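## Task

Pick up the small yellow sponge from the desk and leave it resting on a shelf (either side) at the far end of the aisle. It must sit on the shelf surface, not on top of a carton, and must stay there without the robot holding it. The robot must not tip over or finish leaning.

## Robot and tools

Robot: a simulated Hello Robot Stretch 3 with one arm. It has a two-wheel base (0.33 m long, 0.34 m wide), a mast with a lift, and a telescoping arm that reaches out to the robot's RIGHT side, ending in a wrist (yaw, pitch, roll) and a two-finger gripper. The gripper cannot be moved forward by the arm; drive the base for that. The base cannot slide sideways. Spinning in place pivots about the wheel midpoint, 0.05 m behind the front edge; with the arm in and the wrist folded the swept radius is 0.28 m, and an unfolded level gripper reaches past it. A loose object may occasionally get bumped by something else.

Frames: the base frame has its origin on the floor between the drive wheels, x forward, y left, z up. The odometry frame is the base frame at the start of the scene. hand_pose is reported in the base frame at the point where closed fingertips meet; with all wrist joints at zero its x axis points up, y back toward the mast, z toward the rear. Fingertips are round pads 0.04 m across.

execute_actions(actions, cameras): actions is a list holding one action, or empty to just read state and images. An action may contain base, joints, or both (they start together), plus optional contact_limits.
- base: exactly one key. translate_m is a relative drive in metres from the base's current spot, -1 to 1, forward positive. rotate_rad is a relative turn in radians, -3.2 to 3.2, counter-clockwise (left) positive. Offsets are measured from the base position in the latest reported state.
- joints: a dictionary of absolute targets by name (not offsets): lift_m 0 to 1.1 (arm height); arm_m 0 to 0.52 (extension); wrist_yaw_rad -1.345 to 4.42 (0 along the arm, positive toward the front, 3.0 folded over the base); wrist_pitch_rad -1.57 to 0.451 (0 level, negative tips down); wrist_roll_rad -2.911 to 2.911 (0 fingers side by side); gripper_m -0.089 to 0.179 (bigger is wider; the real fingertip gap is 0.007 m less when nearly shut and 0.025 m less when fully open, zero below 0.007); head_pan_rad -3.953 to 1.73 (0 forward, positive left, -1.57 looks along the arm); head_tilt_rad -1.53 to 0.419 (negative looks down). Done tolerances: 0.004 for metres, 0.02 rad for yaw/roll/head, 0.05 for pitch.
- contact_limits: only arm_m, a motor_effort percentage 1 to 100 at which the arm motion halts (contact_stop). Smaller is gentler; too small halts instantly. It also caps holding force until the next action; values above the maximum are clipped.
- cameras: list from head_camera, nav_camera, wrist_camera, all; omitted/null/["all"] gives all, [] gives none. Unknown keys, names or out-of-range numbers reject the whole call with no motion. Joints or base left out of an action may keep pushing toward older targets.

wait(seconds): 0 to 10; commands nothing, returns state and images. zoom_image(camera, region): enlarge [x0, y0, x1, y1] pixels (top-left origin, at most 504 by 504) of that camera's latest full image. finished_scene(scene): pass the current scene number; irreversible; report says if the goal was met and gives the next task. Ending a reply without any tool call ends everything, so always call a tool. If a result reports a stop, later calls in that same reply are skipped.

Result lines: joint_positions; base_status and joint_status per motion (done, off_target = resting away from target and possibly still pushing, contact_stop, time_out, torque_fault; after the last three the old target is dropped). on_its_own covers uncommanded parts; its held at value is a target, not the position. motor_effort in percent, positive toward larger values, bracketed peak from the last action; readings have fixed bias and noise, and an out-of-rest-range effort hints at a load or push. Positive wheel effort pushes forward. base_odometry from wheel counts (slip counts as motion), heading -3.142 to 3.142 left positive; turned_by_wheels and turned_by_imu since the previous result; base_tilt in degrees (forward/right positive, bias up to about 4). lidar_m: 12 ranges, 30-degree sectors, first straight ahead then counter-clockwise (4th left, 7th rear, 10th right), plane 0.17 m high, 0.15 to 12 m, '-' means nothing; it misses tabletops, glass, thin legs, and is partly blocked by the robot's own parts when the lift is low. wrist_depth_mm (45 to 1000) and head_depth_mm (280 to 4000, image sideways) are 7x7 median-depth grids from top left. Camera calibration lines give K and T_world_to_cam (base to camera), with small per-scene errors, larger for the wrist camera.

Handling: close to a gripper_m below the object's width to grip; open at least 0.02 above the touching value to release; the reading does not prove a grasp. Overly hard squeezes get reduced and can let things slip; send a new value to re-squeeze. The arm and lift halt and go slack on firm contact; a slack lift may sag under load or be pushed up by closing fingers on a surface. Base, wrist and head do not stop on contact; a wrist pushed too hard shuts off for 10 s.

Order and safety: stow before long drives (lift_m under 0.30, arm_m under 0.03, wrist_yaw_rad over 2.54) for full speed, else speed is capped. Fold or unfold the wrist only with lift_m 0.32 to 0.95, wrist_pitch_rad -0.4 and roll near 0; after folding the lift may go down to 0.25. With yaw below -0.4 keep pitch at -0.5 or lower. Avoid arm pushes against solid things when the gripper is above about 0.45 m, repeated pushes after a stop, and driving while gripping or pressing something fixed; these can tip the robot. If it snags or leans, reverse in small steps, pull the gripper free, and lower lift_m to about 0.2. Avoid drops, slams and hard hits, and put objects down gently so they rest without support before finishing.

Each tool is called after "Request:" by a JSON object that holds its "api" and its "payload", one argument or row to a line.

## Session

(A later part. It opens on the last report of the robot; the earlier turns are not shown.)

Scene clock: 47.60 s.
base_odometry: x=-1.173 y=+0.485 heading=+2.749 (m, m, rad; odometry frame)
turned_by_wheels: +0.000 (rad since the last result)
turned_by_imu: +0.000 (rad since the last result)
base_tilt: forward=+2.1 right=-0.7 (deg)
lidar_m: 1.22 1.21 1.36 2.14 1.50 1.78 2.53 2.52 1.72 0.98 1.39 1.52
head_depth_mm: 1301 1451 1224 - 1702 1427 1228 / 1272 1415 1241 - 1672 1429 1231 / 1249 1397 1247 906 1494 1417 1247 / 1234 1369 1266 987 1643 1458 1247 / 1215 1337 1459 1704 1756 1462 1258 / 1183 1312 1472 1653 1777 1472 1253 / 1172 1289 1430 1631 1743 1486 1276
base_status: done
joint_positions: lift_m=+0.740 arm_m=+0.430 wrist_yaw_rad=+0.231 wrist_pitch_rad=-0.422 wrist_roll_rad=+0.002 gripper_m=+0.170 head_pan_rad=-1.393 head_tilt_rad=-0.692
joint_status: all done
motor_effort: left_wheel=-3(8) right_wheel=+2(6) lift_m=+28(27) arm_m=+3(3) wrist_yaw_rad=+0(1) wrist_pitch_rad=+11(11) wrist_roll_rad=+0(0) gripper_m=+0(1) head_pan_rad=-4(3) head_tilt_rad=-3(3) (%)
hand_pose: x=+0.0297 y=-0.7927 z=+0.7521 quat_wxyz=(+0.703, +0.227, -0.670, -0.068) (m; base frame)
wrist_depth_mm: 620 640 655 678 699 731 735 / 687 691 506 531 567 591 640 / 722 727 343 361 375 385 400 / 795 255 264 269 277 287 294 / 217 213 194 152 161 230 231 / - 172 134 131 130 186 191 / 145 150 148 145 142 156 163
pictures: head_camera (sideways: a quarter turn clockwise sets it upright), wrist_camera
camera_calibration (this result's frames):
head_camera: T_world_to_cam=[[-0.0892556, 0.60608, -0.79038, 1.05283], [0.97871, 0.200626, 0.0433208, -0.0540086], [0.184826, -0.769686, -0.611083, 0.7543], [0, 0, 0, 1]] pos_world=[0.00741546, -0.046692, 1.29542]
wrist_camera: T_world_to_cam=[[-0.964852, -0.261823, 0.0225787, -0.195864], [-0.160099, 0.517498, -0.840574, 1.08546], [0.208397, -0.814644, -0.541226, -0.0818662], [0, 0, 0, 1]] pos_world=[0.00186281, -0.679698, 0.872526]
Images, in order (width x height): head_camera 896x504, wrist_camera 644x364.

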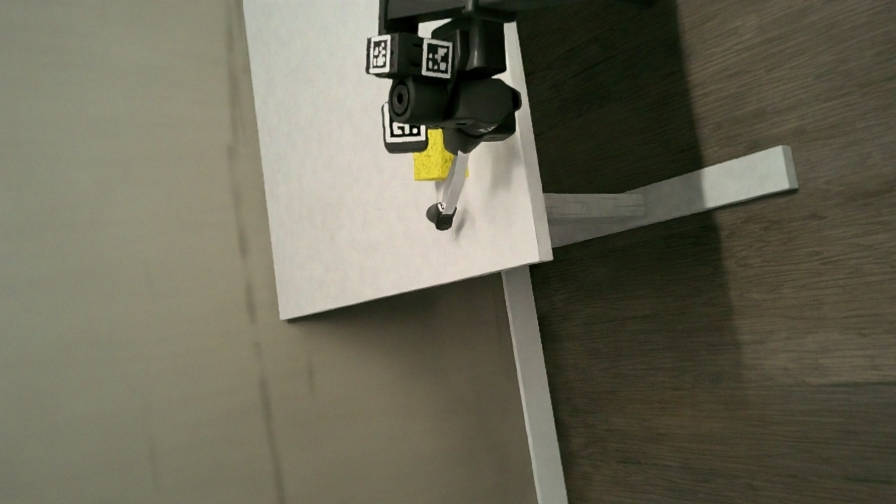

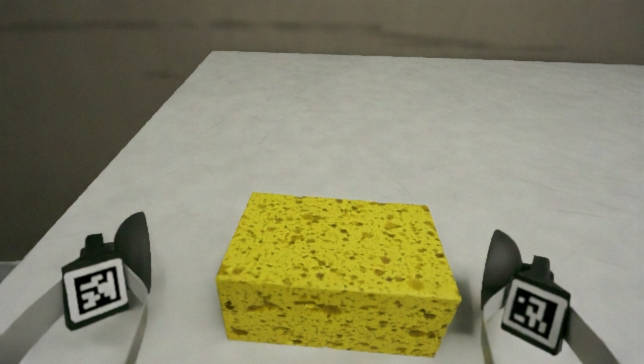

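Request:
{"api": "execute_actions", "payload": {
  "actions": [
    {"base": {"translate_m": -0.012}, "joints": {"arm_m": 0.437, "lift_m": 0.734, "gripper_m": 0.145}}
  ],
  "cameras": ["wrist_camera"]
}}

Scene clock: 49.13 s.
base_odometry: x=-1.162 y=+0.480 heading=+2.749 (m, m, rad; odometry frame)
turned_by_wheels: +0.000 (rad since the last result)
turned_by_imu: +0.000 (rad since the last result)
base_tilt: forward=+2.2 right=-0.6 (deg)
lidar_m: 1.23 1.22 1.37 2.16 1.49 1.76 2.53 2.51 1.71 0.98 1.40 1.53
head_depth_mm: 1304 1454 1224 - 1707 1439 1228 / 1281 1425 1236 - 1669 1432 1235 / 1257 1403 1247 904 1626 1407 1241 / 1230 1363 1269 953 1629 1461 1250 / 1212 1338 1442 1698 1737 1466 1251 / 1191 1328 1472 1670 1780 1469 1258 / 1171 1288 1437 1641 1758 1475 1274
base_status: done
joint_positions: lift_m=+0.734 arm_m=+0.437 wrist_yaw_rad=+0.231 wrist_pitch_rad=-0.422 wrist_roll_rad=+0.002 gripper_m=+0.145 head_pan_rad=-1.393 head_tilt_rad=-0.692
joint_status: all done
motor_effort: left_wheel=-2(7) right_wheel=+3(6) lift_m=+28(29) arm_m=+2(3) wrist_yaw_rad=-1(0) wrist_pitch_rad=+11(11) wrist_roll_rad=-1(0) gripper_m=+0(81) head_pan_rad=-3(4) head_tilt_rad=-3(3) (%)
hand_pose: x=+0.0297 y=-0.7997 z=+0.7461 quat_wxyz=(+0.703, +0.227, -0.670, -0.068) (m; base frame)
wrist_depth_mm: 615 645 650 691 695 720 740 / 669 685 489 519 544 575 612 / 727 327 334 346 358 373 384 / 769 246 253 259 268 273 281 / 197 206 142 143 158 223 221 / 170 - 125 124 126 - 183 / 139 144 139 137 141 149 157
pictures: wrist_camera
camera_calibration (this result's frames):
wrist_camera: T_world_to_cam=[[-0.964852, -0.261823, 0.0225789, -0.197562], [-0.160098, 0.517492, -0.840578, 1.08404], [0.208398, -0.814648, -0.54122, -0.0908256], [0, 0, 0, 1]] pos_world=[0.00186282, -0.6867, 0.866527]
Images, in order (width x height): wrist_camera 644x364.

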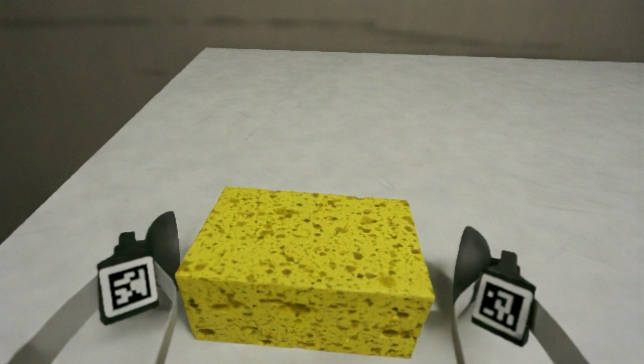

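Request:
{"api": "execute_actions", "payload": {
  "actions": [
    {"joints": {"gripper_m": 0.06}}
  ],
  "cameras": ["wrist_camera"]
}}

Scene clock: 50.67 s.
base_odometry: x=-1.162 y=+0.480 heading=+2.749 (m, m, rad; odometry frame)
turned_by_wheels: +0.000 (rad since the last result)
turned_by_imu: +0.000 (rad since the last result)
base_tilt: forward=+2.1 right=-0.7 (deg)
lidar_m: 1.23 1.22 1.37 2.16 1.49 1.77 2.53 2.51 1.71 0.98 1.40 1.53
head_depth_mm: 1304 1454 1227 - 1715 1431 1229 / 1275 1428 1240 - 1662 1450 1243 / 1250 1398 1252 910 1633 1413 1245 / 1234 1371 1259 960 1620 1453 1255 / 1217 1342 1439 1699 1756 1468 1252 / 1195 1316 1466 1675 1757 1476 1264 / 1168 1298 1436 1635 1763 1482 1269
base_status: not commanded
joint_positions: lift_m=+0.734 arm_m=+0.437 wrist_yaw_rad=+0.231 wrist_pitch_rad=-0.422 wrist_roll_rad=+0.002 gripper_m=+0.061 head_pan_rad=-1.393 head_tilt_rad=-0.692
joint_status: all done
motor_effort: left_wheel=-2(2) right_wheel=+3(3) lift_m=+28(28) arm_m=+2(2) wrist_yaw_rad=-1(1) wrist_pitch_rad=+11(11) wrist_roll_rad=+0(0) gripper_m=-20(92) head_pan_rad=-4(2) head_tilt_rad=-3(3) (%)
hand_pose: x=+0.0297 y=-0.7997 z=+0.7462 quat_wxyz=(+0.703, +0.227, -0.670, -0.068) (m; base frame)
wrist_depth_mm: 626 636 665 679 710 715 742 / 668 681 487 514 540 573 594 / 744 323 333 343 359 374 391 / 773 246 252 258 266 273 283 / 196 201 140 142 150 218 221 / 165 171 131 129 129 180 183 / 146 143 143 144 146 150 156
pictures: wrist_camera
camera_calibration (this result's frames):
wrist_camera: T_world_to_cam=[[-0.964853, -0.261819, 0.022583, -0.197565], [-0.160069, 0.517376, -0.840655, 1.08405], [0.208416, -0.814723, -0.541101, -0.090979], [0, 0, 0, 1]] pos_world=[0.00186295, -0.686709, 0.866542]
Images, in order (width x height): wrist_camera 644x364.

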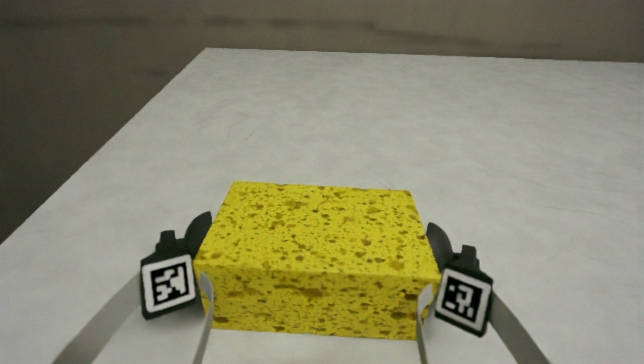

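Request:
{"api": "execute_actions", "payload": {
  "actions": [
    {"joints": {"lift_m": 0.79}}
  ],
  "cameras": ["wrist_camera", "head_camera"]
}}

Scene clock: 52.17 s.
base_odometry: x=-1.162 y=+0.480 heading=+2.749 (m, m, rad; odometry frame)
turned_by_wheels: +0.000 (rad since the last result)
turned_by_imu: +0.000 (rad since the last result)
base_tilt: forward=+2.2 right=-0.6 (deg)
lidar_m: 1.23 1.22 1.37 2.16 1.49 1.77 2.52 2.51 1.71 0.98 1.40 1.53
head_depth_mm: 1304 1441 1346 869 1705 1427 1232 / 1275 1422 1298 873 1688 1440 1242 / 1258 1393 1246 884 1639 1413 1243 / 1228 1365 1259 955 1609 1458 1255 / 1208 1350 1432 1710 1763 1463 1255 / 1189 1320 1475 1668 1768 1473 1263 / 1173 1300 1445 1631 1761 1476 1269
base_status: not commanded
joint_positions: lift_m=+0.790 arm_m=+0.437 wrist_yaw_rad=+0.231 wrist_pitch_rad=-0.422 wrist_roll_rad=+0.002 gripper_m=+0.061 head_pan_rad=-1.393 head_tilt_rad=-0.692
joint_status: all done
motor_effort: left_wheel=-2(2) right_wheel=+3(3) lift_m=+44(46) arm_m=+2(2) wrist_yaw_rad=-1(0) wrist_pitch_rad=+11(11) wrist_roll_rad=+0(1) gripper_m=-19(20) head_pan_rad=-3(3) head_tilt_rad=-3(3) (%)
hand_pose: x=+0.0297 y=-0.7998 z=+0.8016 quat_wxyz=(+0.703, +0.227, -0.670, -0.068) (m; base frame)
wrist_depth_mm: 619 632 677 685 700 714 757 / 670 693 693 703 739 771 776 / 741 756 468 478 495 510 535 / 789 362 347 355 366 382 390 / 873 276 139 143 151 295 307 / 941 237 131 129 129 251 252 / 201 198 192 194 197 206 216
pictures: head_camera (sideways: a quarter turn clockwise sets it upright), wrist_camera
camera_calibration (this result's frames):
head_camera: T_world_to_cam=[[-0.0892554, 0.60608, -0.79038, 1.05283], [0.97871, 0.200625, 0.0433208, -0.0540086], [0.184826, -0.769686, -0.611083, 0.7543], [0, 0, 0, 1]] pos_world=[0.00741545, -0.046692, 1.29542]
wrist_camera: T_world_to_cam=[[-0.964852, -0.261821, 0.0225837, -0.198819], [-0.160071, 0.517375, -0.840655, 1.13064], [0.208417, -0.814722, -0.5411, -0.0609912], [0, 0, 0, 1]] pos_world=[0.00186314, -0.686709, 0.921963]
Images, in order (width x height): head_camera 896x504, wrist_camera 644x364.

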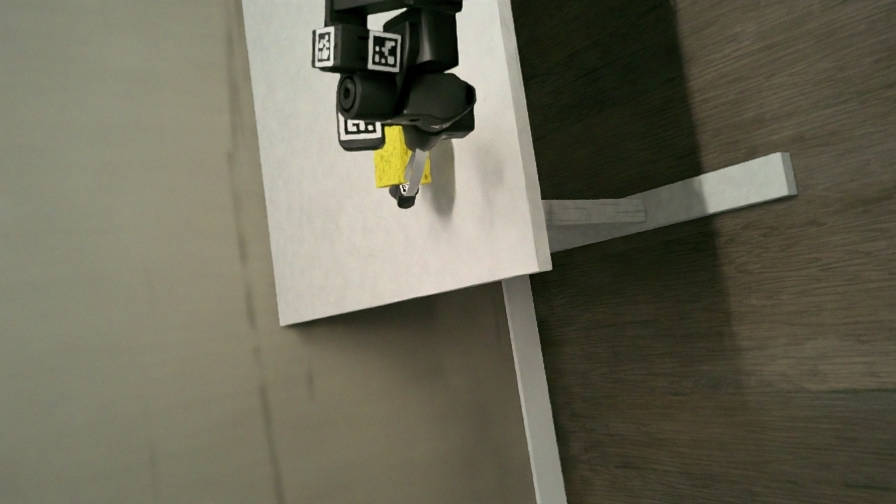

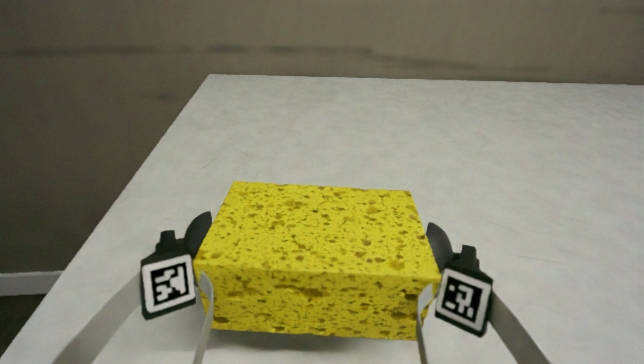

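Request:
{"api": "execute_actions", "payload": {
  "actions": [
    {"base": {"rotate_rad": 0.8}, "joints": {"arm_m": 0.2, "head_pan_rad": -1.57, "head_tilt_rad": -0.9}}
  ],
  "cameras": ["nav_camera"]
}}

Scene clock: 58.60 s.
base_odometry: x=-1.162 y=+0.480 heading=-2.734 (m, m, rad; odometry frame)
turned_by_wheels: +0.800 (rad since the last result)
turned_by_imu: +0.806 (rad since the last result)
base_tilt: forward=+2.2 right=-0.7 (deg)
lidar_m: 1.25 1.65 1.49 1.52 1.98 2.51 1.71 1.49 0.98 1.43 1.29 1.22
head_depth_mm: 1257 1422 1614 - - 1292 1132 / 1309 1503 1660 - 1466 1289 1154 / 1366 1584 1793 - 1461 1306 1154 / 1436 1646 1878 1658 1487 1299 1164 / 1493 1746 1991 1715 1494 1319 1164 / 1580 1835 2069 1760 1501 1317 1178 / 1620 1760 1916 1774 1515 1332 1178
base_status: done
joint_positions: lift_m=+0.790 arm_m=+0.200 wrist_yaw_rad=+0.231 wrist_pitch_rad=-0.422 wrist_roll_rad=+0.002 gripper_m=+0.061 head_pan_rad=-1.563 head_tilt_rad=-0.889
joint_status: all done
motor_effort: left_wheel=-2(10) right_wheel=+2(12) lift_m=+44(44) arm_m=-2(3) wrist_yaw_rad=-1(1) wrist_pitch_rad=+11(11) wrist_roll_rad=+0(0) gripper_m=-20(20) head_pan_rad=-4(20) head_tilt_rad=-5(19) (%)
hand_pose: x=+0.0297 y=-0.5633 z=+0.8016 quat_wxyz=(+0.703, +0.227, -0.670, -0.068) (m; base frame)
wrist_depth_mm: 758 895 - - 916 813 681 / 789 935 - - - 848 723 / 839 - - - - 862 737 / 862 - - - - 954 805 / 902 - 140 143 150 - 855 / 960 - 131 129 129 - 877 / 877 878 877 854 878 925 917
pictures: nav_camera (sideways: a quarter turn counterclockwise sets it upright)
camera_calibration (this result's frames):
nav_camera: T_world_to_cam=[[0.00506763, -0.761907, 0.647667, -0.800255], [-0.999689, -0.0196777, -0.0153265, 0.076123], [0.024422, -0.647388, -0.761769, 0.95042], [0, 0, 0, 1]] pos_world=[0.0569436, 0.00706907, 1.24347]
Images, in order (width x height): nav_camera 672x504.

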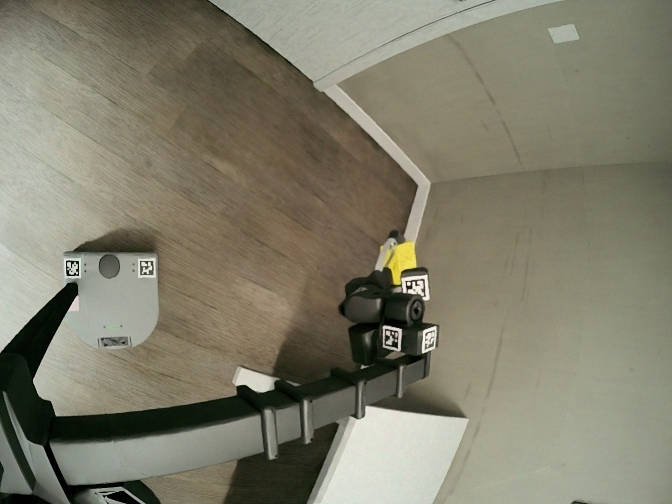

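Request:
{"api": "execute_actions", "payload": {
  "actions": [
    {"base": {"rotate_rad": 1.78}, "joints": {"arm_m": 0.0, "lift_m": 0.29, "wrist_yaw_rad": 2.65, "wrist_pitch_rad": -0.4, "head_pan_rad": -0.3, "head_tilt_rad": -0.55}}
  ]
}}

Scene clock: 64.13 s.
base_odometry: x=-1.162 y=+0.480 heading=-0.954 (m, m, rad; odometry frame)
turned_by_wheels: +1.780 (rad since the last result)
turned_by_imu: +1.792 (rad since the last result)
base_tilt: forward=+2.1 right=-0.7 (deg)
lidar_m: 1.77 2.52 2.51 1.71 0.98 1.40 1.53 1.23 1.22 1.36 2.09 1.49
head_depth_mm: 1244 1339 1469 1599 1772 1595 1330 / 1292 1387 1510 1669 1829 1599 1331 / 3072 3304 3532 2675 2004 1607 1344 / 3077 2547 2754 2594 2045 1616 1344 / 2092 2133 2456 2351 2032 1631 1353 / 1777 1704 1820 2009 2051 1643 1363 / 1523 1688 1866 2115 2065 1649 1376
base_status: done
joint_positions: lift_m=+0.290 arm_m=+0.001 wrist_yaw_rad=+2.648 wrist_pitch_rad=-0.422 wrist_roll_rad=+0.002 gripper_m=+0.061 head_pan_rad=-0.307 head_tilt_rad=-0.557
joint_status: all done
motor_effort: left_wheel=-2(8) right_wheel=+4(9) lift_m=+28(38) arm_m=-2(3) wrist_yaw_rad=+2(3) wrist_pitch_rad=+11(11) wrist_roll_rad=-1(1) gripper_m=-20(20) head_pan_rad=+4(45) head_tilt_rad=+3(23) (%)
hand_pose: x=+0.0848 y=+0.0515 z=+0.3021 quat_wxyz=(+0.313, +0.707, -0.025, +0.634) (m; base frame)
wrist_depth_mm: - - - - - - - / - - - - - - - / 894 940 964 - - - - / 700 712 720 728 770 794 816 / 576 575 140 142 151 624 655 / - 494 131 129 129 528 526 / - - 147 408 414 431 448
pictures: head_camera (sideways: a quarter turn clockwise sets it upright), nav_camera (sideways: a quarter turn counterclockwise sets it upright), wrist_camera
camera_calibration (this result's frames):
head_camera: T_world_to_cam=[[-0.471302, 0.169563, -0.865519, 1.15313], [0.273037, 0.961187, 0.0396278, -0.0449033], [0.838645, -0.217642, -0.499306, 0.604887], [0, 0, 0, 1]] pos_world=[0.0484478, -0.0207188, 1.30186]
nav_camera: T_world_to_cam=[[0.484881, -0.154586, 0.86081, -1.081], [-0.286597, -0.957993, -0.010603, 0.0656293], [0.826289, -0.241564, -0.508816, 0.616489], [0, 0, 0, 1]] pos_world=[0.0335669, 0.0446865, 1.24491]
wrist_camera: T_world_to_cam=[[0.896258, -0.442958, 0.0225989, -0.0599598], [-0.222772, -0.493633, -0.840654, 0.336598], [0.38353, 0.748408, -0.541101, 0.255427], [0, 0, 0, 1]] pos_world=[0.03076, -0.0515675, 0.422529]
Images, in order (width x height): head_camera 896x504, nav_camera 672x504, wrist_camera 644x364.

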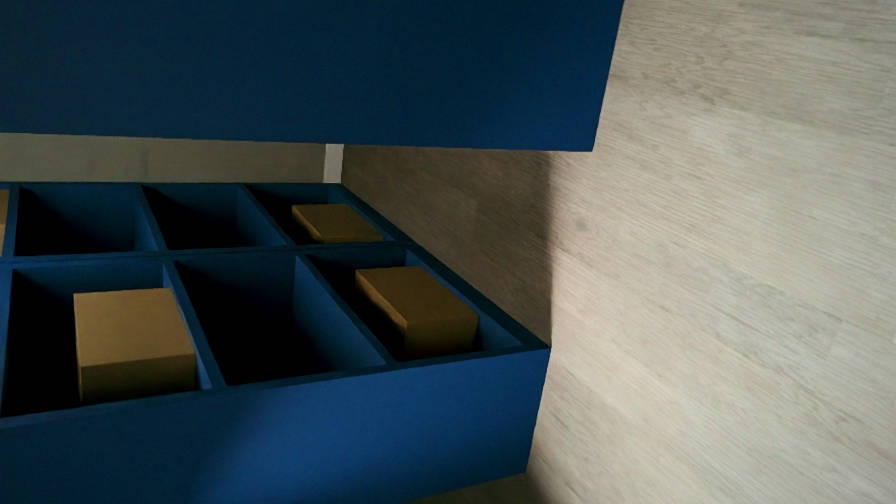

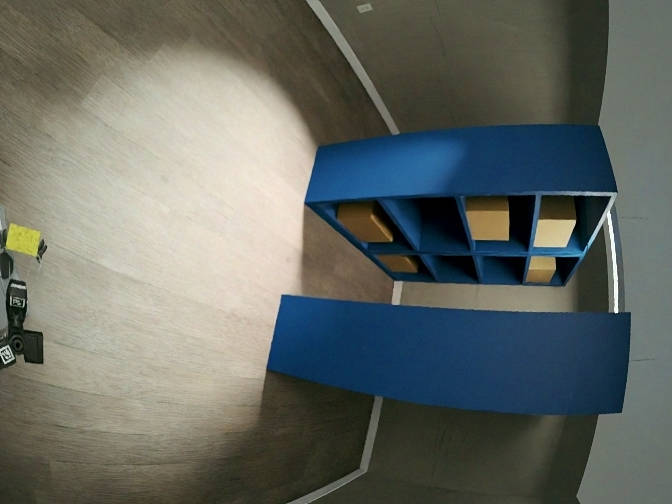

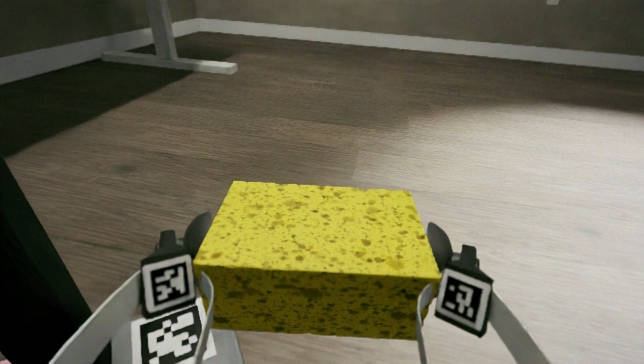

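Request:
{"api": "execute_actions", "payload": {
  "actions": [
    {"base": {"translate_m": 1.0}, "joints": {"head_pan_rad": -0.62, "head_tilt_rad": -0.8}}
  ],
  "cameras": ["head_camera", "nav_camera"]
}}

Scene clock: 71.47 s.
base_odometry: x=-0.583 y=-0.336 heading=-0.954 (m, m, rad; odometry frame)
turned_by_wheels: +0.000 (rad since the last result)
turned_by_imu: +0.005 (rad since the last result)
base_tilt: forward=+2.2 right=-0.7 (deg)
lidar_m: 0.78 1.90 1.89 2.07 2.20 1.79 2.33 1.88 1.86 0.88 0.77 0.80
head_depth_mm: 1404 1479 1312 1331 1307 1313 1189 / 2233 2310 2200 1876 1590 1362 1195 / 2324 2580 2394 1896 1590 1365 1191 / 2288 2635 2421 1932 1599 1366 1199 / 2253 2087 1930 1839 1583 1381 1208 / 1316 1610 1430 1239 1235 1334 1207 / 896 897 885 933 1128 1337 1216
base_status: done
joint_positions: lift_m=+0.290 arm_m=+0.001 wrist_yaw_rad=+2.649 wrist_pitch_rad=-0.422 wrist_roll_rad=+0.002 gripper_m=+0.061 head_pan_rad=-0.613 head_tilt_rad=-0.791
joint_status: all done
motor_effort: left_wheel=-3(8) right_wheel=+3(11) lift_m=+28(28) arm_m=-2(3) wrist_yaw_rad=+1(2) wrist_pitch_rad=+11(11) wrist_roll_rad=+0(0) gripper_m=-20(20) head_pan_rad=-4(27) head_tilt_rad=-4(18) (%)
hand_pose: x=+0.0847 y=+0.0516 z=+0.3021 quat_wxyz=(+0.313, +0.707, -0.025, +0.634) (m; base frame)
wrist_depth_mm: - - - - - - - / - - - - - - - / 893 948 964 - - - - / 687 699 716 733 767 780 801 / 579 566 140 142 150 621 645 / - 496 131 129 129 522 531 / - - 147 402 420 432 450
pictures: head_camera (sideways: a quarter turn clockwise sets it upright), nav_camera (sideways: a quarter turn counterclockwise sets it upright)
camera_calibration (this result's frames):
head_camera: T_world_to_cam=[[-0.55124, 0.411409, -0.725863, 0.97156], [0.558294, 0.828393, 0.0455386, -0.0543256], [0.620034, -0.380142, -0.686331, 0.849525], [0, 0, 0, 1]] pos_world=[0.0391577, -0.031766, 1.29075]
nav_camera: T_world_to_cam=[[0.567622, -0.400463, 0.719329, -0.897071], [-0.564446, -0.82535, -0.0140837, 0.0718519], [0.599339, -0.398028, -0.694526, 0.859464], [0, 0, 0, 1]] pos_world=[0.0346433, 0.0421499, 1.24322]
Images, in order (width x height): head_camera 896x504, nav_camera 672x504.

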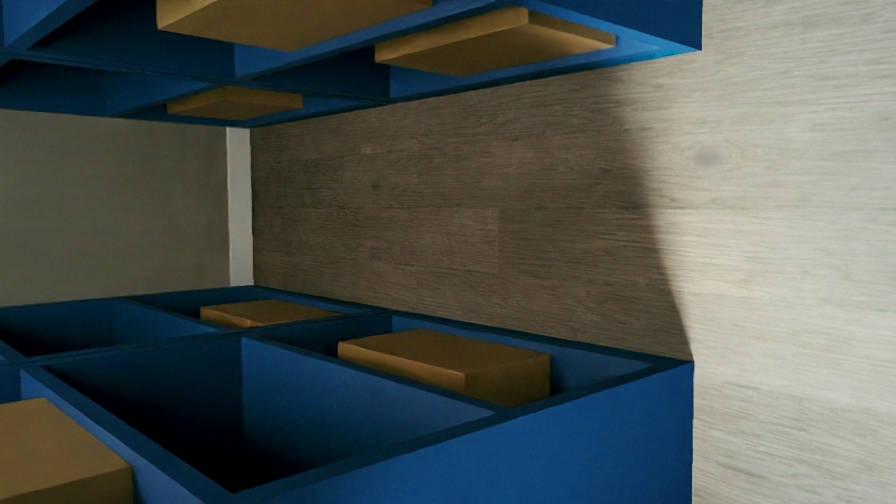

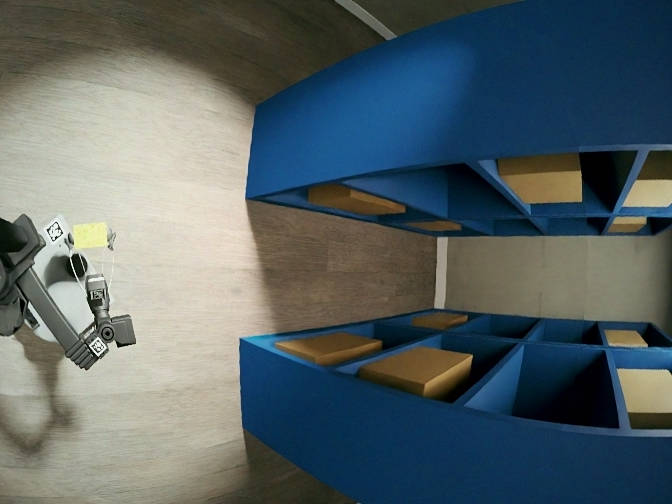

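Request:
{"api": "execute_actions", "payload": {
  "actions": [
    {"base": {"translate_m": 0.05}}
  ],
  "cameras": []
}}

Request:
{"api": "execute_actions", "payload": {
  "actions": [
    {"base": {"rotate_rad": -0.635}, "joints": {"head_pan_rad": 0.0, "head_tilt_rad": -0.8}}
  ],
  "cameras": ["head_camera", "nav_camera"]
}}

Scene clock: 75.90 s.
base_odometry: x=-0.555 y=-0.377 heading=-0.954 (m, m, rad; odometry frame)
turned_by_wheels: +0.000 (rad since the last result)
turned_by_imu: +0.000 (rad since the last result)
base_tilt: forward=+2.3 right=-0.6 (deg)
lidar_m: 0.73 1.87 1.86 2.03 2.24 1.83 2.37 1.91 1.90 0.83 0.75 0.73
head_depth_mm: 1397 1525 1467 1450 1439 1318 1184 / 2227 2412 2226 1879 1575 1356 1190 / 2295 2578 2383 1918 1587 1359 1190 / 2296 2584 2444 1918 1597 1373 1200 / 2205 1888 1832 1781 1545 1362 1204 / 1121 1564 1432 1175 1124 1306 1205 / 840 838 792 879 1068 1309 1217
base_status: done
joint_positions: lift_m=+0.290 arm_m=+0.001 wrist_yaw_rad=+2.649 wrist_pitch_rad=-0.422 wrist_roll_rad=+0.002 gripper_m=+0.061 head_pan_rad=-0.613 head_tilt_rad=-0.791
joint_status: not commanded
motor_effort: left_wheel=-3(9) right_wheel=+2(11) lift_m=+28(28) arm_m=-2(2) wrist_yaw_rad=+1(0) wrist_pitch_rad=+11(11) wrist_roll_rad=-1(0) gripper_m=-20(19) head_pan_rad=-3(3) head_tilt_rad=-3(4) (%)
hand_pose: x=+0.0847 y=+0.0516 z=+0.3021 quat_wxyz=(+0.313, +0.707, -0.025, +0.634) (m; base frame)
wrist_depth_mm: - - - - - - - / - - - - - - - / 886 925 954 - - - - / 696 704 730 750 786 806 817 / 567 578 140 143 150 629 637 / - 496 131 129 129 522 528 / - - 147 409 419 434 455
pictures: none
No camera images: the call's "cameras" was empty. Leave "cameras" out to get every camera's image.

Scene clock: 77.33 s.
base_odometry: x=-0.555 y=-0.377 heading=-1.589 (m, m, rad; odometry frame)
turned_by_wheels: -0.635 (rad since the last result)
turned_by_imu: -0.637 (rad since the last result)
base_tilt: forward=+2.1 right=-0.5 (deg)
lidar_m: 1.04 0.73 0.99 1.85 1.95 1.93 1.83 2.33 1.92 1.90 0.92 0.74
head_depth_mm: 1373 1454 1273 1334 1327 1301 1184 / 2244 2136 2141 1831 1577 1359 1195 / 2275 2595 2419 1917 1591 1361 1191 / 2279 2591 2429 1917 1602 1369 1203 / 2253 2210 2135 1838 1599 1372 1207 / 1338 1553 1440 1246 1409 1319 1205 / 900 954 1391 887 1050 1307 1214
base_status: done
joint_positions: lift_m=+0.290 arm_m=+0.001 wrist_yaw_rad=+2.649 wrist_pitch_rad=-0.422 wrist_roll_rad=+0.002 gripper_m=+0.061 head_pan_rad=-0.007 head_tilt_rad=-0.791
joint_status: all done
motor_effort: left_wheel=+2(10) right_wheel=-3(9) lift_m=+29(28) arm_m=-2(2) wrist_yaw_rad=+1(2) wrist_pitch_rad=+11(11) wrist_roll_rad=+0(1) gripper_m=-20(19) head_pan_rad=+4(38) head_tilt_rad=-3(2) (%)
hand_pose: x=+0.0847 y=+0.0516 z=+0.3021 quat_wxyz=(+0.313, +0.707, -0.025, +0.634) (m; base frame)
wrist_depth_mm: - - - - 815 629 668 / - - - - 853 641 720 / 887 914 943 - 885 675 791 / 700 710 734 729 765 723 772 / 577 579 140 142 150 632 639 / - 492 131 129 129 525 534 / - - 147 407 413 435 452
pictures: head_camera (sideways: a quarter turn clockwise sets it upright), nav_camera (sideways: a quarter turn counterclockwise sets it upright)
camera_calibration (this result's frames):
head_camera: T_world_to_cam=[[-0.687624, 0.0241375, -0.725666, 0.972135], [-0.0130006, 0.998878, 0.0455444, -0.0508482], [0.725951, 0.0407515, -0.686538, 0.849149], [0, 0, 0, 1]] pos_world=[0.0513618, -0.00727795, 1.29073]
nav_camera: T_world_to_cam=[[0.694851, -0.00580937, 0.719131, -0.897588], [0.00622017, -0.999881, -0.0140875, 0.0683758], [0.719127, 0.0142618, -0.694732, 0.859001], [0, 0, 0, 1]] pos_world=[0.00553318, 0.0509023, 1.24322]
Images, in order (width x height): head_camera 896x504, nav_camera 672x504.

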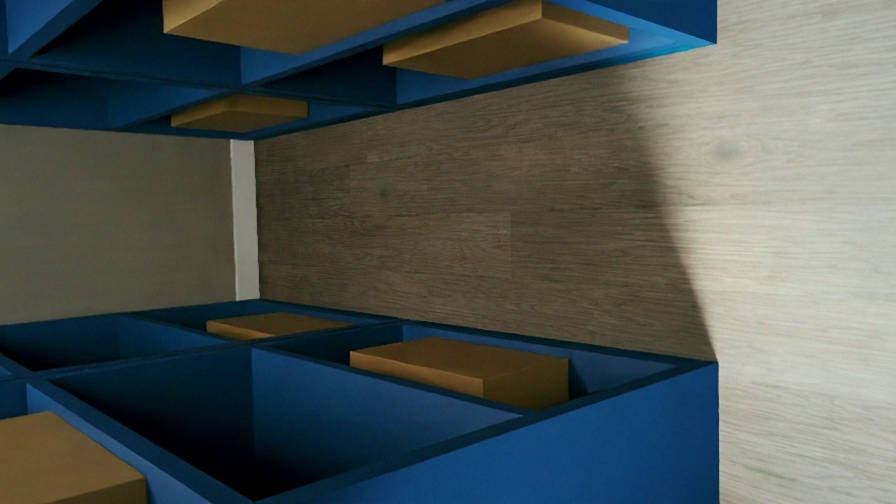

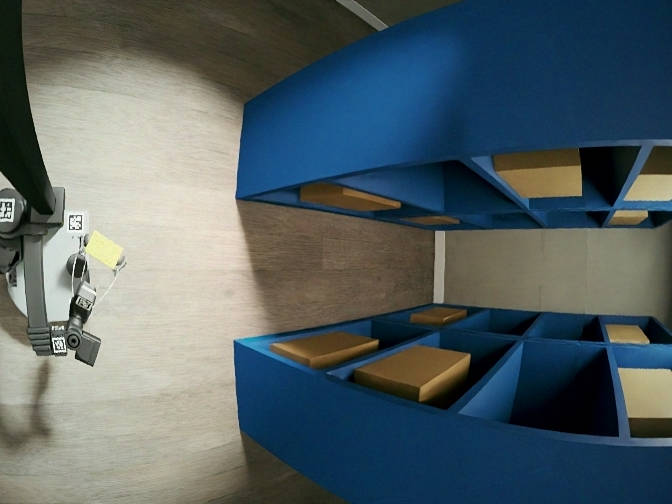

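Request:
{"api": "execute_actions", "payload": {
  "actions": [
    {"base": {"translate_m": 1.0}, "joints": {"head_pan_rad": 0.0, "head_tilt_rad": -0.9}}
  ],
  "cameras": ["head_camera", "nav_camera"]
}}

Scene clock: 83.23 s.
base_odometry: x=-0.573 y=-1.376 heading=-1.589 (m, m, rad; odometry frame)
turned_by_wheels: +0.000 (rad since the last result)
turned_by_imu: +0.005 (rad since the last result)
base_tilt: forward=+2.2 right=-0.6 (deg)
lidar_m: 0.88 0.36 0.27 0.26 0.40 0.38 2.82 2.62 0.39 0.38 0.40 0.65
head_depth_mm: 1363 1473 1520 1492 1412 1272 1146 / 1382 1610 1840 1713 1470 1293 1149 / 1390 1595 1874 1733 1484 1295 1150 / 1400 1608 1880 1737 1491 1309 1161 / 1399 1541 1809 1623 1441 1293 1173 / 1363 1489 1227 1064 1043 1176 1013 / 811 1397 700 781 867 772 708
base_status: done
joint_positions: lift_m=+0.290 arm_m=+0.001 wrist_yaw_rad=+2.649 wrist_pitch_rad=-0.422 wrist_roll_rad=+0.002 gripper_m=+0.061 head_pan_rad=-0.007 head_tilt_rad=-0.890
joint_status: all done
motor_effort: left_wheel=+1(12) right_wheel=-2(5) lift_m=+28(28) arm_m=-2(2) wrist_yaw_rad=+0(1) wrist_pitch_rad=+11(11) wrist_roll_rad=+0(0) gripper_m=-19(20) head_pan_rad=+4(5) head_tilt_rad=-4(11) (%)
hand_pose: x=+0.0847 y=+0.0516 z=+0.3021 quat_wxyz=(+0.313, +0.707, -0.025, +0.634) (m; base frame)
wrist_depth_mm: 537 463 489 544 618 500 480 / 571 275 305 343 396 513 600 / 621 297 329 376 443 555 681 / 562 333 347 392 497 607 742 / 479 442 141 142 151 627 639 / - 407 131 129 129 526 534 / - - 148 405 410 430 453
pictures: head_camera (sideways: a quarter turn clockwise sets it upright), nav_camera (sideways: a quarter turn counterclockwise sets it upright)
camera_calibration (this result's frames):
head_camera: T_world_to_cam=[[-0.755787, 0.0244931, -0.654359, 0.879629], [-0.00858723, 0.998844, 0.0473057, -0.0531622], [0.654761, 0.0413722, -0.754703, 0.938233], [0, 0, 0, 1]] pos_world=[0.0500371, -0.00726091, 1.2862]
nav_camera: T_world_to_cam=[[0.762332, -0.006159, 0.647157, -0.80421], [0.00493962, -0.99987, -0.0153345, 0.0700051], [0.647167, 0.0148867, -0.762203, 0.947185], [0, 0, 0, 1]] pos_world=[-0.000258473, 0.0509424, 1.24347]
Images, in order (width x height): head_camera 896x504, nav_camera 672x504.

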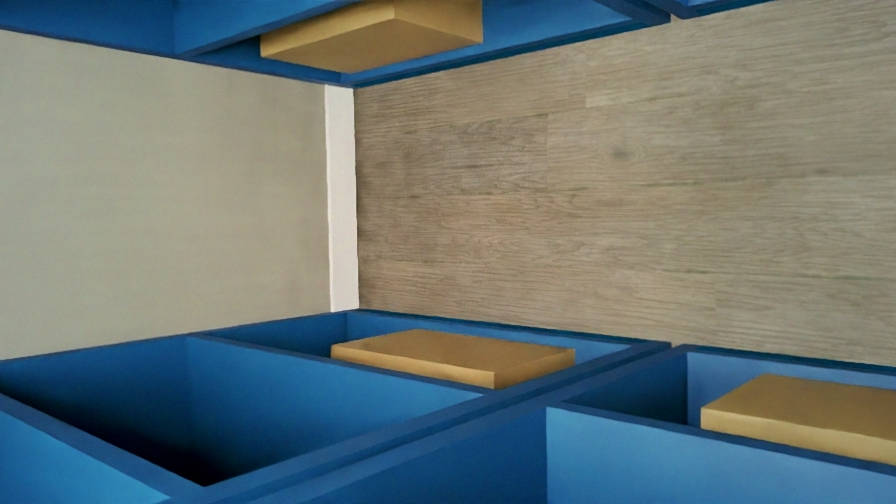

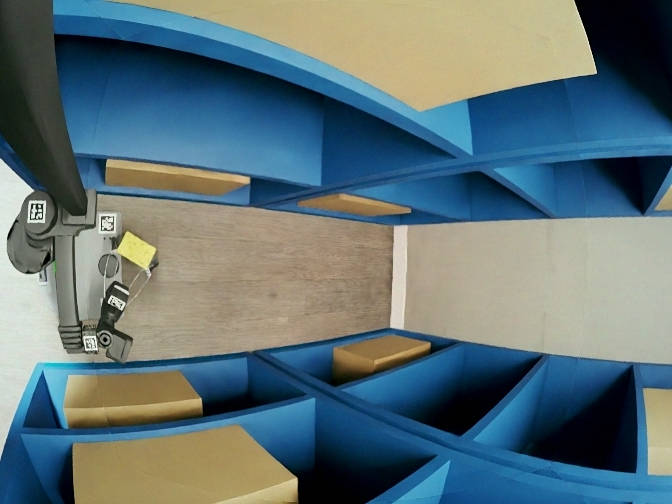

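Request:
{"api": "execute_actions", "payload": {
  "actions": [
    {"base": {"rotate_rad": -0.035}}
  ],
  "cameras": []
}}

Request:
{"api": "execute_actions", "payload": {
  "actions": [
    {"base": {"translate_m": 1.0}, "joints": {"head_pan_rad": -1.2, "head_tilt_rad": -0.75}}
  ],
  "cameras": ["head_camera", "nav_camera"]
}}

Scene clock: 85.83 s.
base_odometry: x=-0.573 y=-1.376 heading=-1.624 (m, m, rad; odometry frame)
turned_by_wheels: -0.035 (rad since the last result)
turned_by_imu: -0.035 (rad since the last result)
base_tilt: forward=+2.2 right=-0.6 (deg)
lidar_m: 1.00 0.37 0.27 0.26 0.41 0.38 2.82 2.70 0.40 0.38 0.40 0.65
head_depth_mm: 1354 1469 1365 1505 1412 1258 1140 / 1403 1612 1829 1680 1486 1298 1159 / 1401 1606 1881 1718 1482 1299 1159 / 1407 1607 1888 1724 1496 1301 1161 / 1393 1598 1830 1694 1469 1314 1165 / 1373 1486 1269 1213 1068 1198 1051 / 883 1479 1172 793 865 787 718
base_status: done
joint_positions: lift_m=+0.290 arm_m=+0.001 wrist_yaw_rad=+2.649 wrist_pitch_rad=-0.422 wrist_roll_rad=+0.002 gripper_m=+0.061 head_pan_rad=-0.007 head_tilt_rad=-0.890
joint_status: not commanded
motor_effort: left_wheel=+2(9) right_wheel=-2(9) lift_m=+28(28) arm_m=-3(2) wrist_yaw_rad=+1(2) wrist_pitch_rad=+11(11) wrist_roll_rad=+0(0) gripper_m=-20(19) head_pan_rad=+4(3) head_tilt_rad=-4(4) (%)
hand_pose: x=+0.0847 y=+0.0516 z=+0.3021 quat_wxyz=(+0.313, +0.707, -0.025, +0.634) (m; base frame)
wrist_depth_mm: 540 444 493 544 603 491 623 / 562 276 310 349 410 525 635 / 595 292 333 387 454 566 745 / 569 324 349 396 507 631 774 / 471 366 140 143 150 629 645 / - 408 131 129 129 524 529 / - - 147 409 412 437 456
pictures: none
No camera images: the call's "cameras" was empty. Leave "cameras" out to get every camera's image.

Scene clock: 90.93 s.
base_odometry: x=-0.626 y=-2.375 heading=-1.624 (m, m, rad; odometry frame)
turned_by_wheels: +0.000 (rad since the last result)
turned_by_imu: +0.005 (rad since the last result)
base_tilt: forward=+2.3 right=-0.7 (deg)
lidar_m: 0.53 0.53 0.26 0.25 0.26 0.43 1.04 0.53 0.52 0.39 0.41 0.55
head_depth_mm: 688 739 568 448 943 804 742 / 714 756 575 464 951 807 879 / 738 786 580 485 954 813 935 / 765 805 586 505 960 834 1024 / 795 820 592 513 968 855 1125 / 752 768 597 880 946 984 1170 / 649 685 605 755 829 947 1066
base_status: done
joint_positions: lift_m=+0.290 arm_m=+0.001 wrist_yaw_rad=+2.649 wrist_pitch_rad=-0.422 wrist_roll_rad=+0.002 gripper_m=+0.061 head_pan_rad=-1.193 head_tilt_rad=-0.754
joint_status: all done
motor_effort: left_wheel=+1(12) right_wheel=-2(7) lift_m=+28(28) arm_m=-2(2) wrist_yaw_rad=+1(1) wrist_pitch_rad=+11(11) wrist_roll_rad=+0(0) gripper_m=-20(19) head_pan_rad=-4(46) head_tilt_rad=+2(15) (%)
hand_pose: x=+0.0847 y=+0.0516 z=+0.3021 quat_wxyz=(+0.313, +0.707, -0.025, +0.634) (m; base frame)
wrist_depth_mm: 412 453 487 715 573 436 383 / 249 272 302 340 595 462 392 / 255 283 319 374 625 491 399 / 274 305 338 385 609 536 420 / 302 329 140 142 150 530 423 / - 348 131 130 129 510 433 / - - 147 411 414 432 433
pictures: head_camera (sideways: a quarter turn clockwise sets it upright), nav_camera (sideways: a quarter turn counterclockwise sets it upright)
camera_calibration (this result's frames):
head_camera: T_world_to_cam=[[-0.225648, 0.621039, -0.750595, 1.00181], [0.920356, 0.388511, 0.0447693, -0.0555348], [0.319418, -0.680713, -0.659244, 0.816127], [0, 0, 0, 1]] pos_world=[0.0164825, -0.0450381, 1.29247]
nav_camera: T_world_to_cam=[[0.245436, -0.621078, 0.744327, -0.927684], [-0.924258, -0.381526, -0.0135844, 0.0733973], [0.292417, -0.684616, -0.667677, 0.826414], [0, 0, 0, 1]] pos_world=[0.0538677, 0.0176148, 1.24328]
Images, in order (width x height): head_camera 896x504, nav_camera 672x504.

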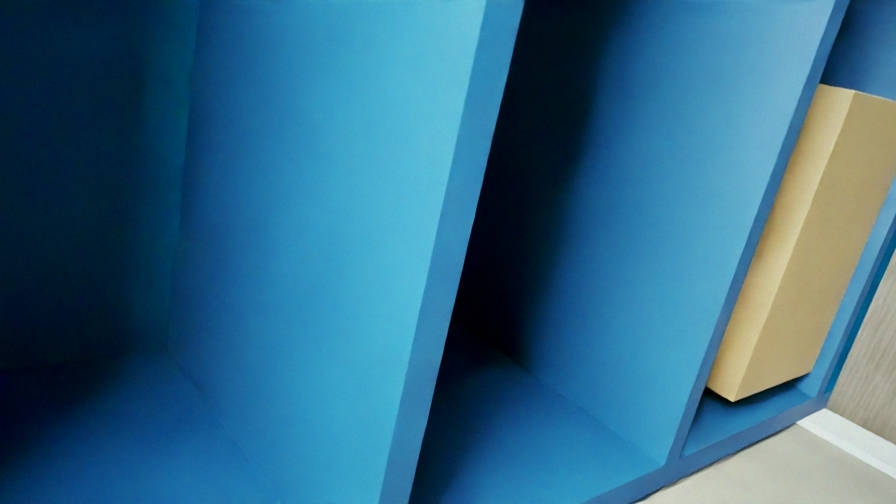

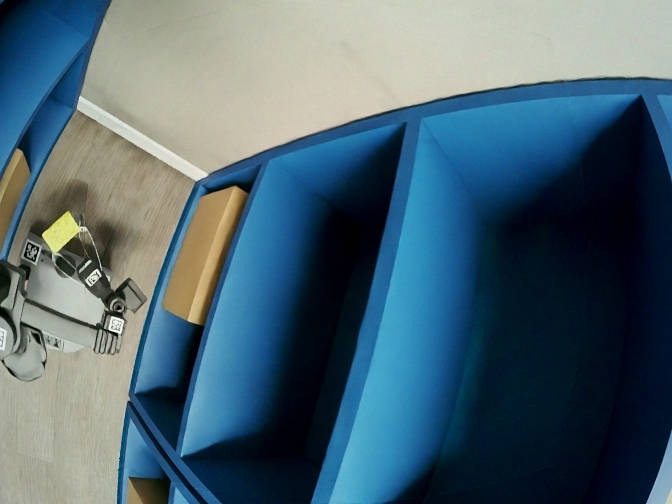

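Request:
{"api": "zoom_image", "payload": {
  "camera": "head_camera",
  "region": [380, 300, 884, 504]
}}

Region (380, 300, 884, 504) of head_camera's 896x504 image, scaled by 1.000; it fills the top 204 rows of this view, and the rest is white.

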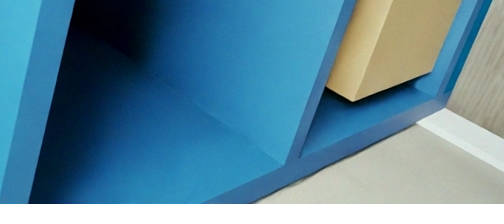

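Request:
{"api": "execute_actions", "payload": {
  "actions": [
    {"base": {"translate_m": 0.06}, "joints": {"lift_m": 0.63, "wrist_yaw_rad": 1.2, "head_pan_rad": -1.4, "head_tilt_rad": -1.0}}
  ]
}}

Scene clock: 96.50 s.
base_odometry: x=-0.629 y=-2.435 heading=-1.624 (m, m, rad; odometry frame)
turned_by_wheels: +0.000 (rad since the last result)
turned_by_imu: +0.001 (rad since the last result)
base_tilt: forward=+2.2 right=-0.7 (deg)
lidar_m: 0.47 0.48 0.26 0.25 0.26 0.36 1.04 0.56 0.60 0.39 0.41 0.48
head_depth_mm: 576 475 436 912 814 1203 - / 583 479 445 917 836 - 1130 / 587 483 999 922 841 1104 1144 / 597 487 1001 925 853 1092 1138 / 601 492 1014 934 849 1209 1143 / 606 496 1022 936 875 631 1152 / 614 500 859 906 969 1139 1124
base_status: done
joint_positions: lift_m=+0.630 arm_m=+0.001 wrist_yaw_rad=+1.202 wrist_pitch_rad=-0.422 wrist_roll_rad=+0.002 gripper_m=+0.061 head_pan_rad=-1.394 head_tilt_rad=-0.988
joint_status: all done
motor_effort: left_wheel=+1(11) right_wheel=-2(7) lift_m=+44(46) arm_m=-2(2) wrist_yaw_rad=-2(1) wrist_pitch_rad=+11(11) wrist_roll_rad=+0(0) gripper_m=-20(20) head_pan_rad=-3(23) head_tilt_rad=-4(19) (%)
hand_pose: x=+0.1875 y=-0.2265 z=+0.6416 quat_wxyz=(+0.654, +0.513, -0.487, +0.268) (m; base frame)
wrist_depth_mm: 293 313 342 378 359 402 448 / 313 336 368 403 394 446 495 / 333 365 399 438 438 502 532 / 359 396 425 455 421 428 439 / 391 431 140 143 151 342 349 / 435 463 131 129 130 286 289 / 475 545 617 656 416 258 245
pictures: head_camera (sideways: a quarter turn clockwise sets it upright), nav_camera (sideways: a quarter turn counterclockwise sets it upright), wrist_camera
camera_calibration (this result's frames):
head_camera: T_world_to_cam=[[-0.125003, 0.806854, -0.577375, 0.775478], [0.981197, 0.186789, 0.0485974, -0.0608754], [0.147058, -0.560444, -0.815032, 1.01977], [0, 0, 0, 1]] pos_world=[0.00670184, -0.0428012, 1.28185]
nav_camera: T_world_to_cam=[[0.144096, -0.809207, 0.56958, -0.699364], [-0.982321, -0.186483, -0.0164235, 0.0774431], [0.119507, -0.557143, -0.821772, 1.02786], [0, 0, 0, 1]] pos_world=[0.0540139, 0.0211751, 1.24428]
wrist_camera: T_world_to_cam=[[-0.32815, -0.944354, 0.0226424, -0.166857], [-0.517503, 0.159669, -0.840653, 0.710777], [0.790259, -0.287577, -0.541101, 0.296909], [0, 0, 0, 1]] pos_world=[0.0784403, -0.185677, 0.761952]
Images, in order (width x height): head_camera 896x504, nav_camera 672x504, wrist_camera 644x364.

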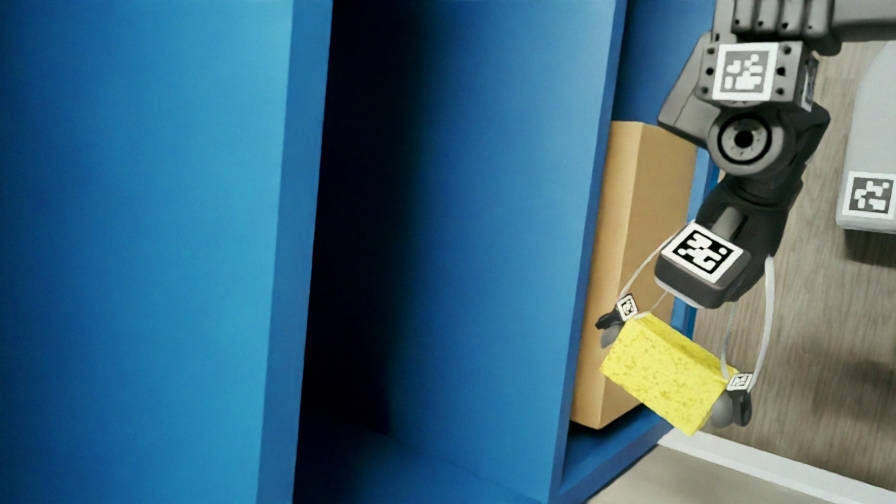

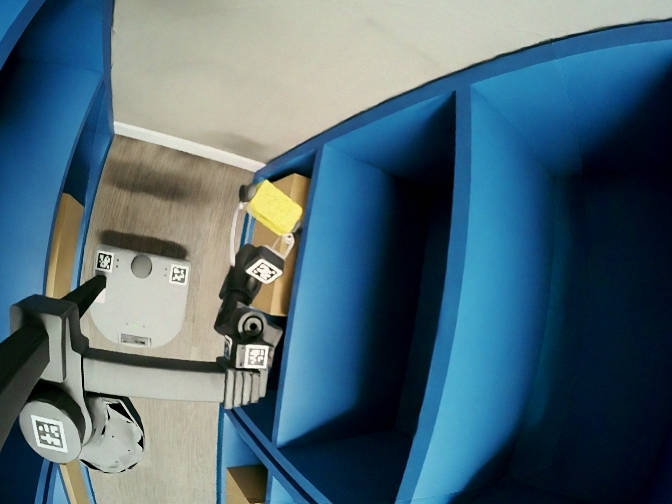

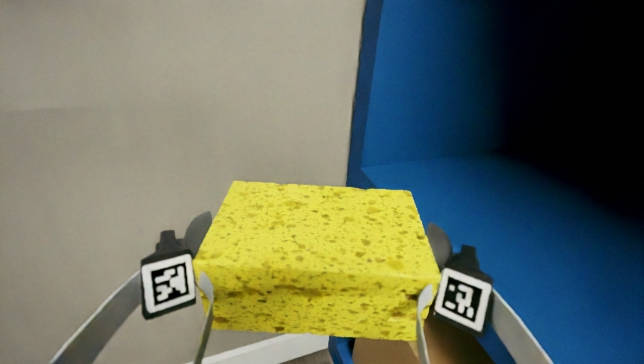

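Request:
{"api": "execute_actions", "payload": {
  "actions": [
    {"joints": {"lift_m": 0.59, "wrist_yaw_rad": 0.05, "arm_m": 0.14, "head_pan_rad": -1.57, "head_tilt_rad": -1.0}}
  ]
}}

Scene clock: 107.97 s.
base_odometry: x=-0.629 y=-2.435 heading=-1.624 (m, m, rad; odometry frame)
turned_by_wheels: +0.000 (rad since the last result)
turned_by_imu: +0.000 (rad since the last result)
base_tilt: forward=+2.2 right=-0.6 (deg)
lidar_m: 0.47 0.48 0.26 0.25 0.26 0.36 1.04 0.56 0.60 0.39 0.41 0.48
head_depth_mm: 576 475 986 909 829 1200 - / 582 478 990 916 - 1197 1155 / 588 483 996 943 - 1195 1163 / 595 487 457 946 846 1190 1156 / 601 492 456 932 848 1187 1144 / 606 496 456 937 855 1193 1147 / 614 501 458 948 862 1172 1135
base_status: not commanded
joint_positions: lift_m=+0.590 arm_m=+0.140 wrist_yaw_rad=+0.052 wrist_pitch_rad=-0.422 wrist_roll_rad=+0.002 gripper_m=+0.061 head_pan_rad=-1.563 head_tilt_rad=-0.988
joint_status: all done
motor_effort: left_wheel=+1(1) right_wheel=-2(2) lift_m=+28(38) arm_m=+2(2) wrist_yaw_rad=-1(3) wrist_pitch_rad=+11(11) wrist_roll_rad=+0(0) gripper_m=-20(20) head_pan_rad=-4(22) head_tilt_rad=-5(5) (%)
hand_pose: x=-0.0100 y=-0.5084 z=+0.6021 quat_wxyz=(+0.695, +0.166, -0.688, -0.131) (m; base frame)
wrist_depth_mm: 411 408 401 392 387 378 371 / 442 448 436 423 415 409 403 / 406 419 435 443 446 437 436 / 315 319 329 338 344 356 363 / 255 263 140 142 150 283 288 / 215 223 131 129 129 236 238 / 190 185 181 184 186 195 202
pictures: head_camera (sideways: a quarter turn clockwise sets it upright), nav_camera (sideways: a quarter turn counterclockwise sets it upright), wrist_camera
camera_calibration (this result's frames):
head_camera: T_world_to_cam=[[0.0128574, 0.816423, -0.577311, 0.774554], [0.998645, 0.0186378, 0.0485982, -0.0609829], [0.0504365, -0.577154, -0.815077, 1.02042], [0, 0, 0, 1]] pos_world=[-0.0005249, -0.0422881, 1.28184]
nav_camera: T_world_to_cam=[[0.00556566, -0.821962, 0.569516, -0.698436], [-0.9997, -0.0181491, -0.0164243, 0.0775502], [0.0238363, -0.569254, -0.821816, 1.0285], [0, 0, 0, 1]] pos_world=[0.0568986, 0.012796, 1.24428]
wrist_camera: T_world_to_cam=[[-0.996045, -0.0858985, 0.0226919, -0.0672127], [-0.0655141, 0.537601, -0.84065, 0.817097], [0.0600115, -0.838813, -0.541102, 0.0630422], [0, 0, 0, 1]] pos_world=[-0.0171988, -0.392165, 0.72253]
Images, in order (width x height): head_camera 896x504, nav_camera 672x504, wrist_camera 644x364.

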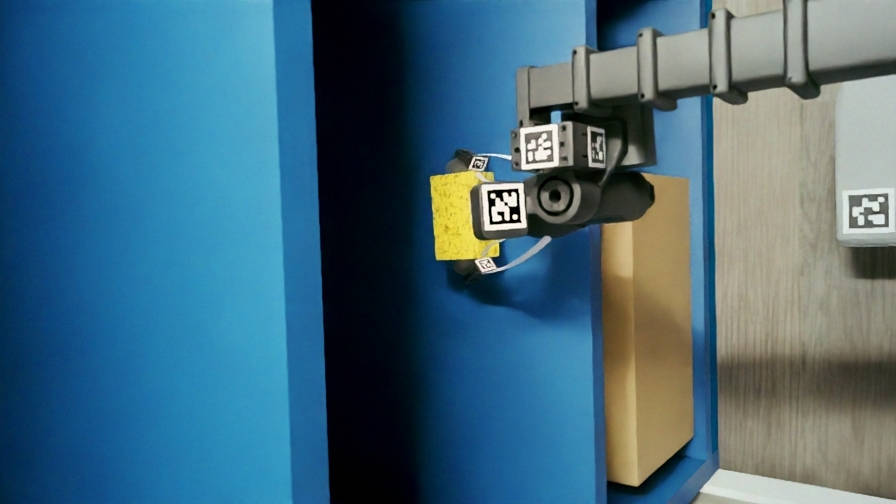

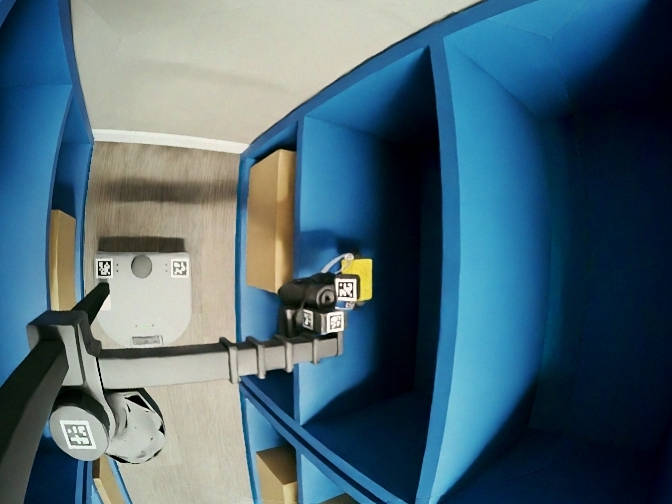

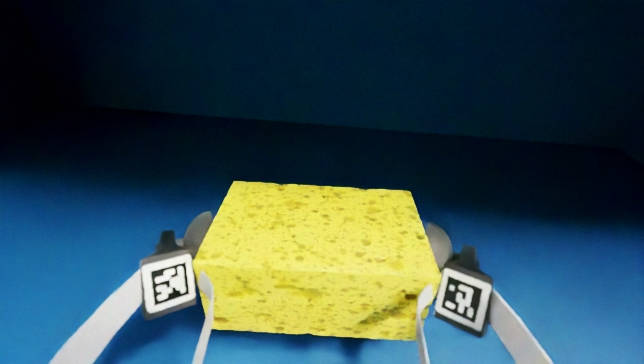

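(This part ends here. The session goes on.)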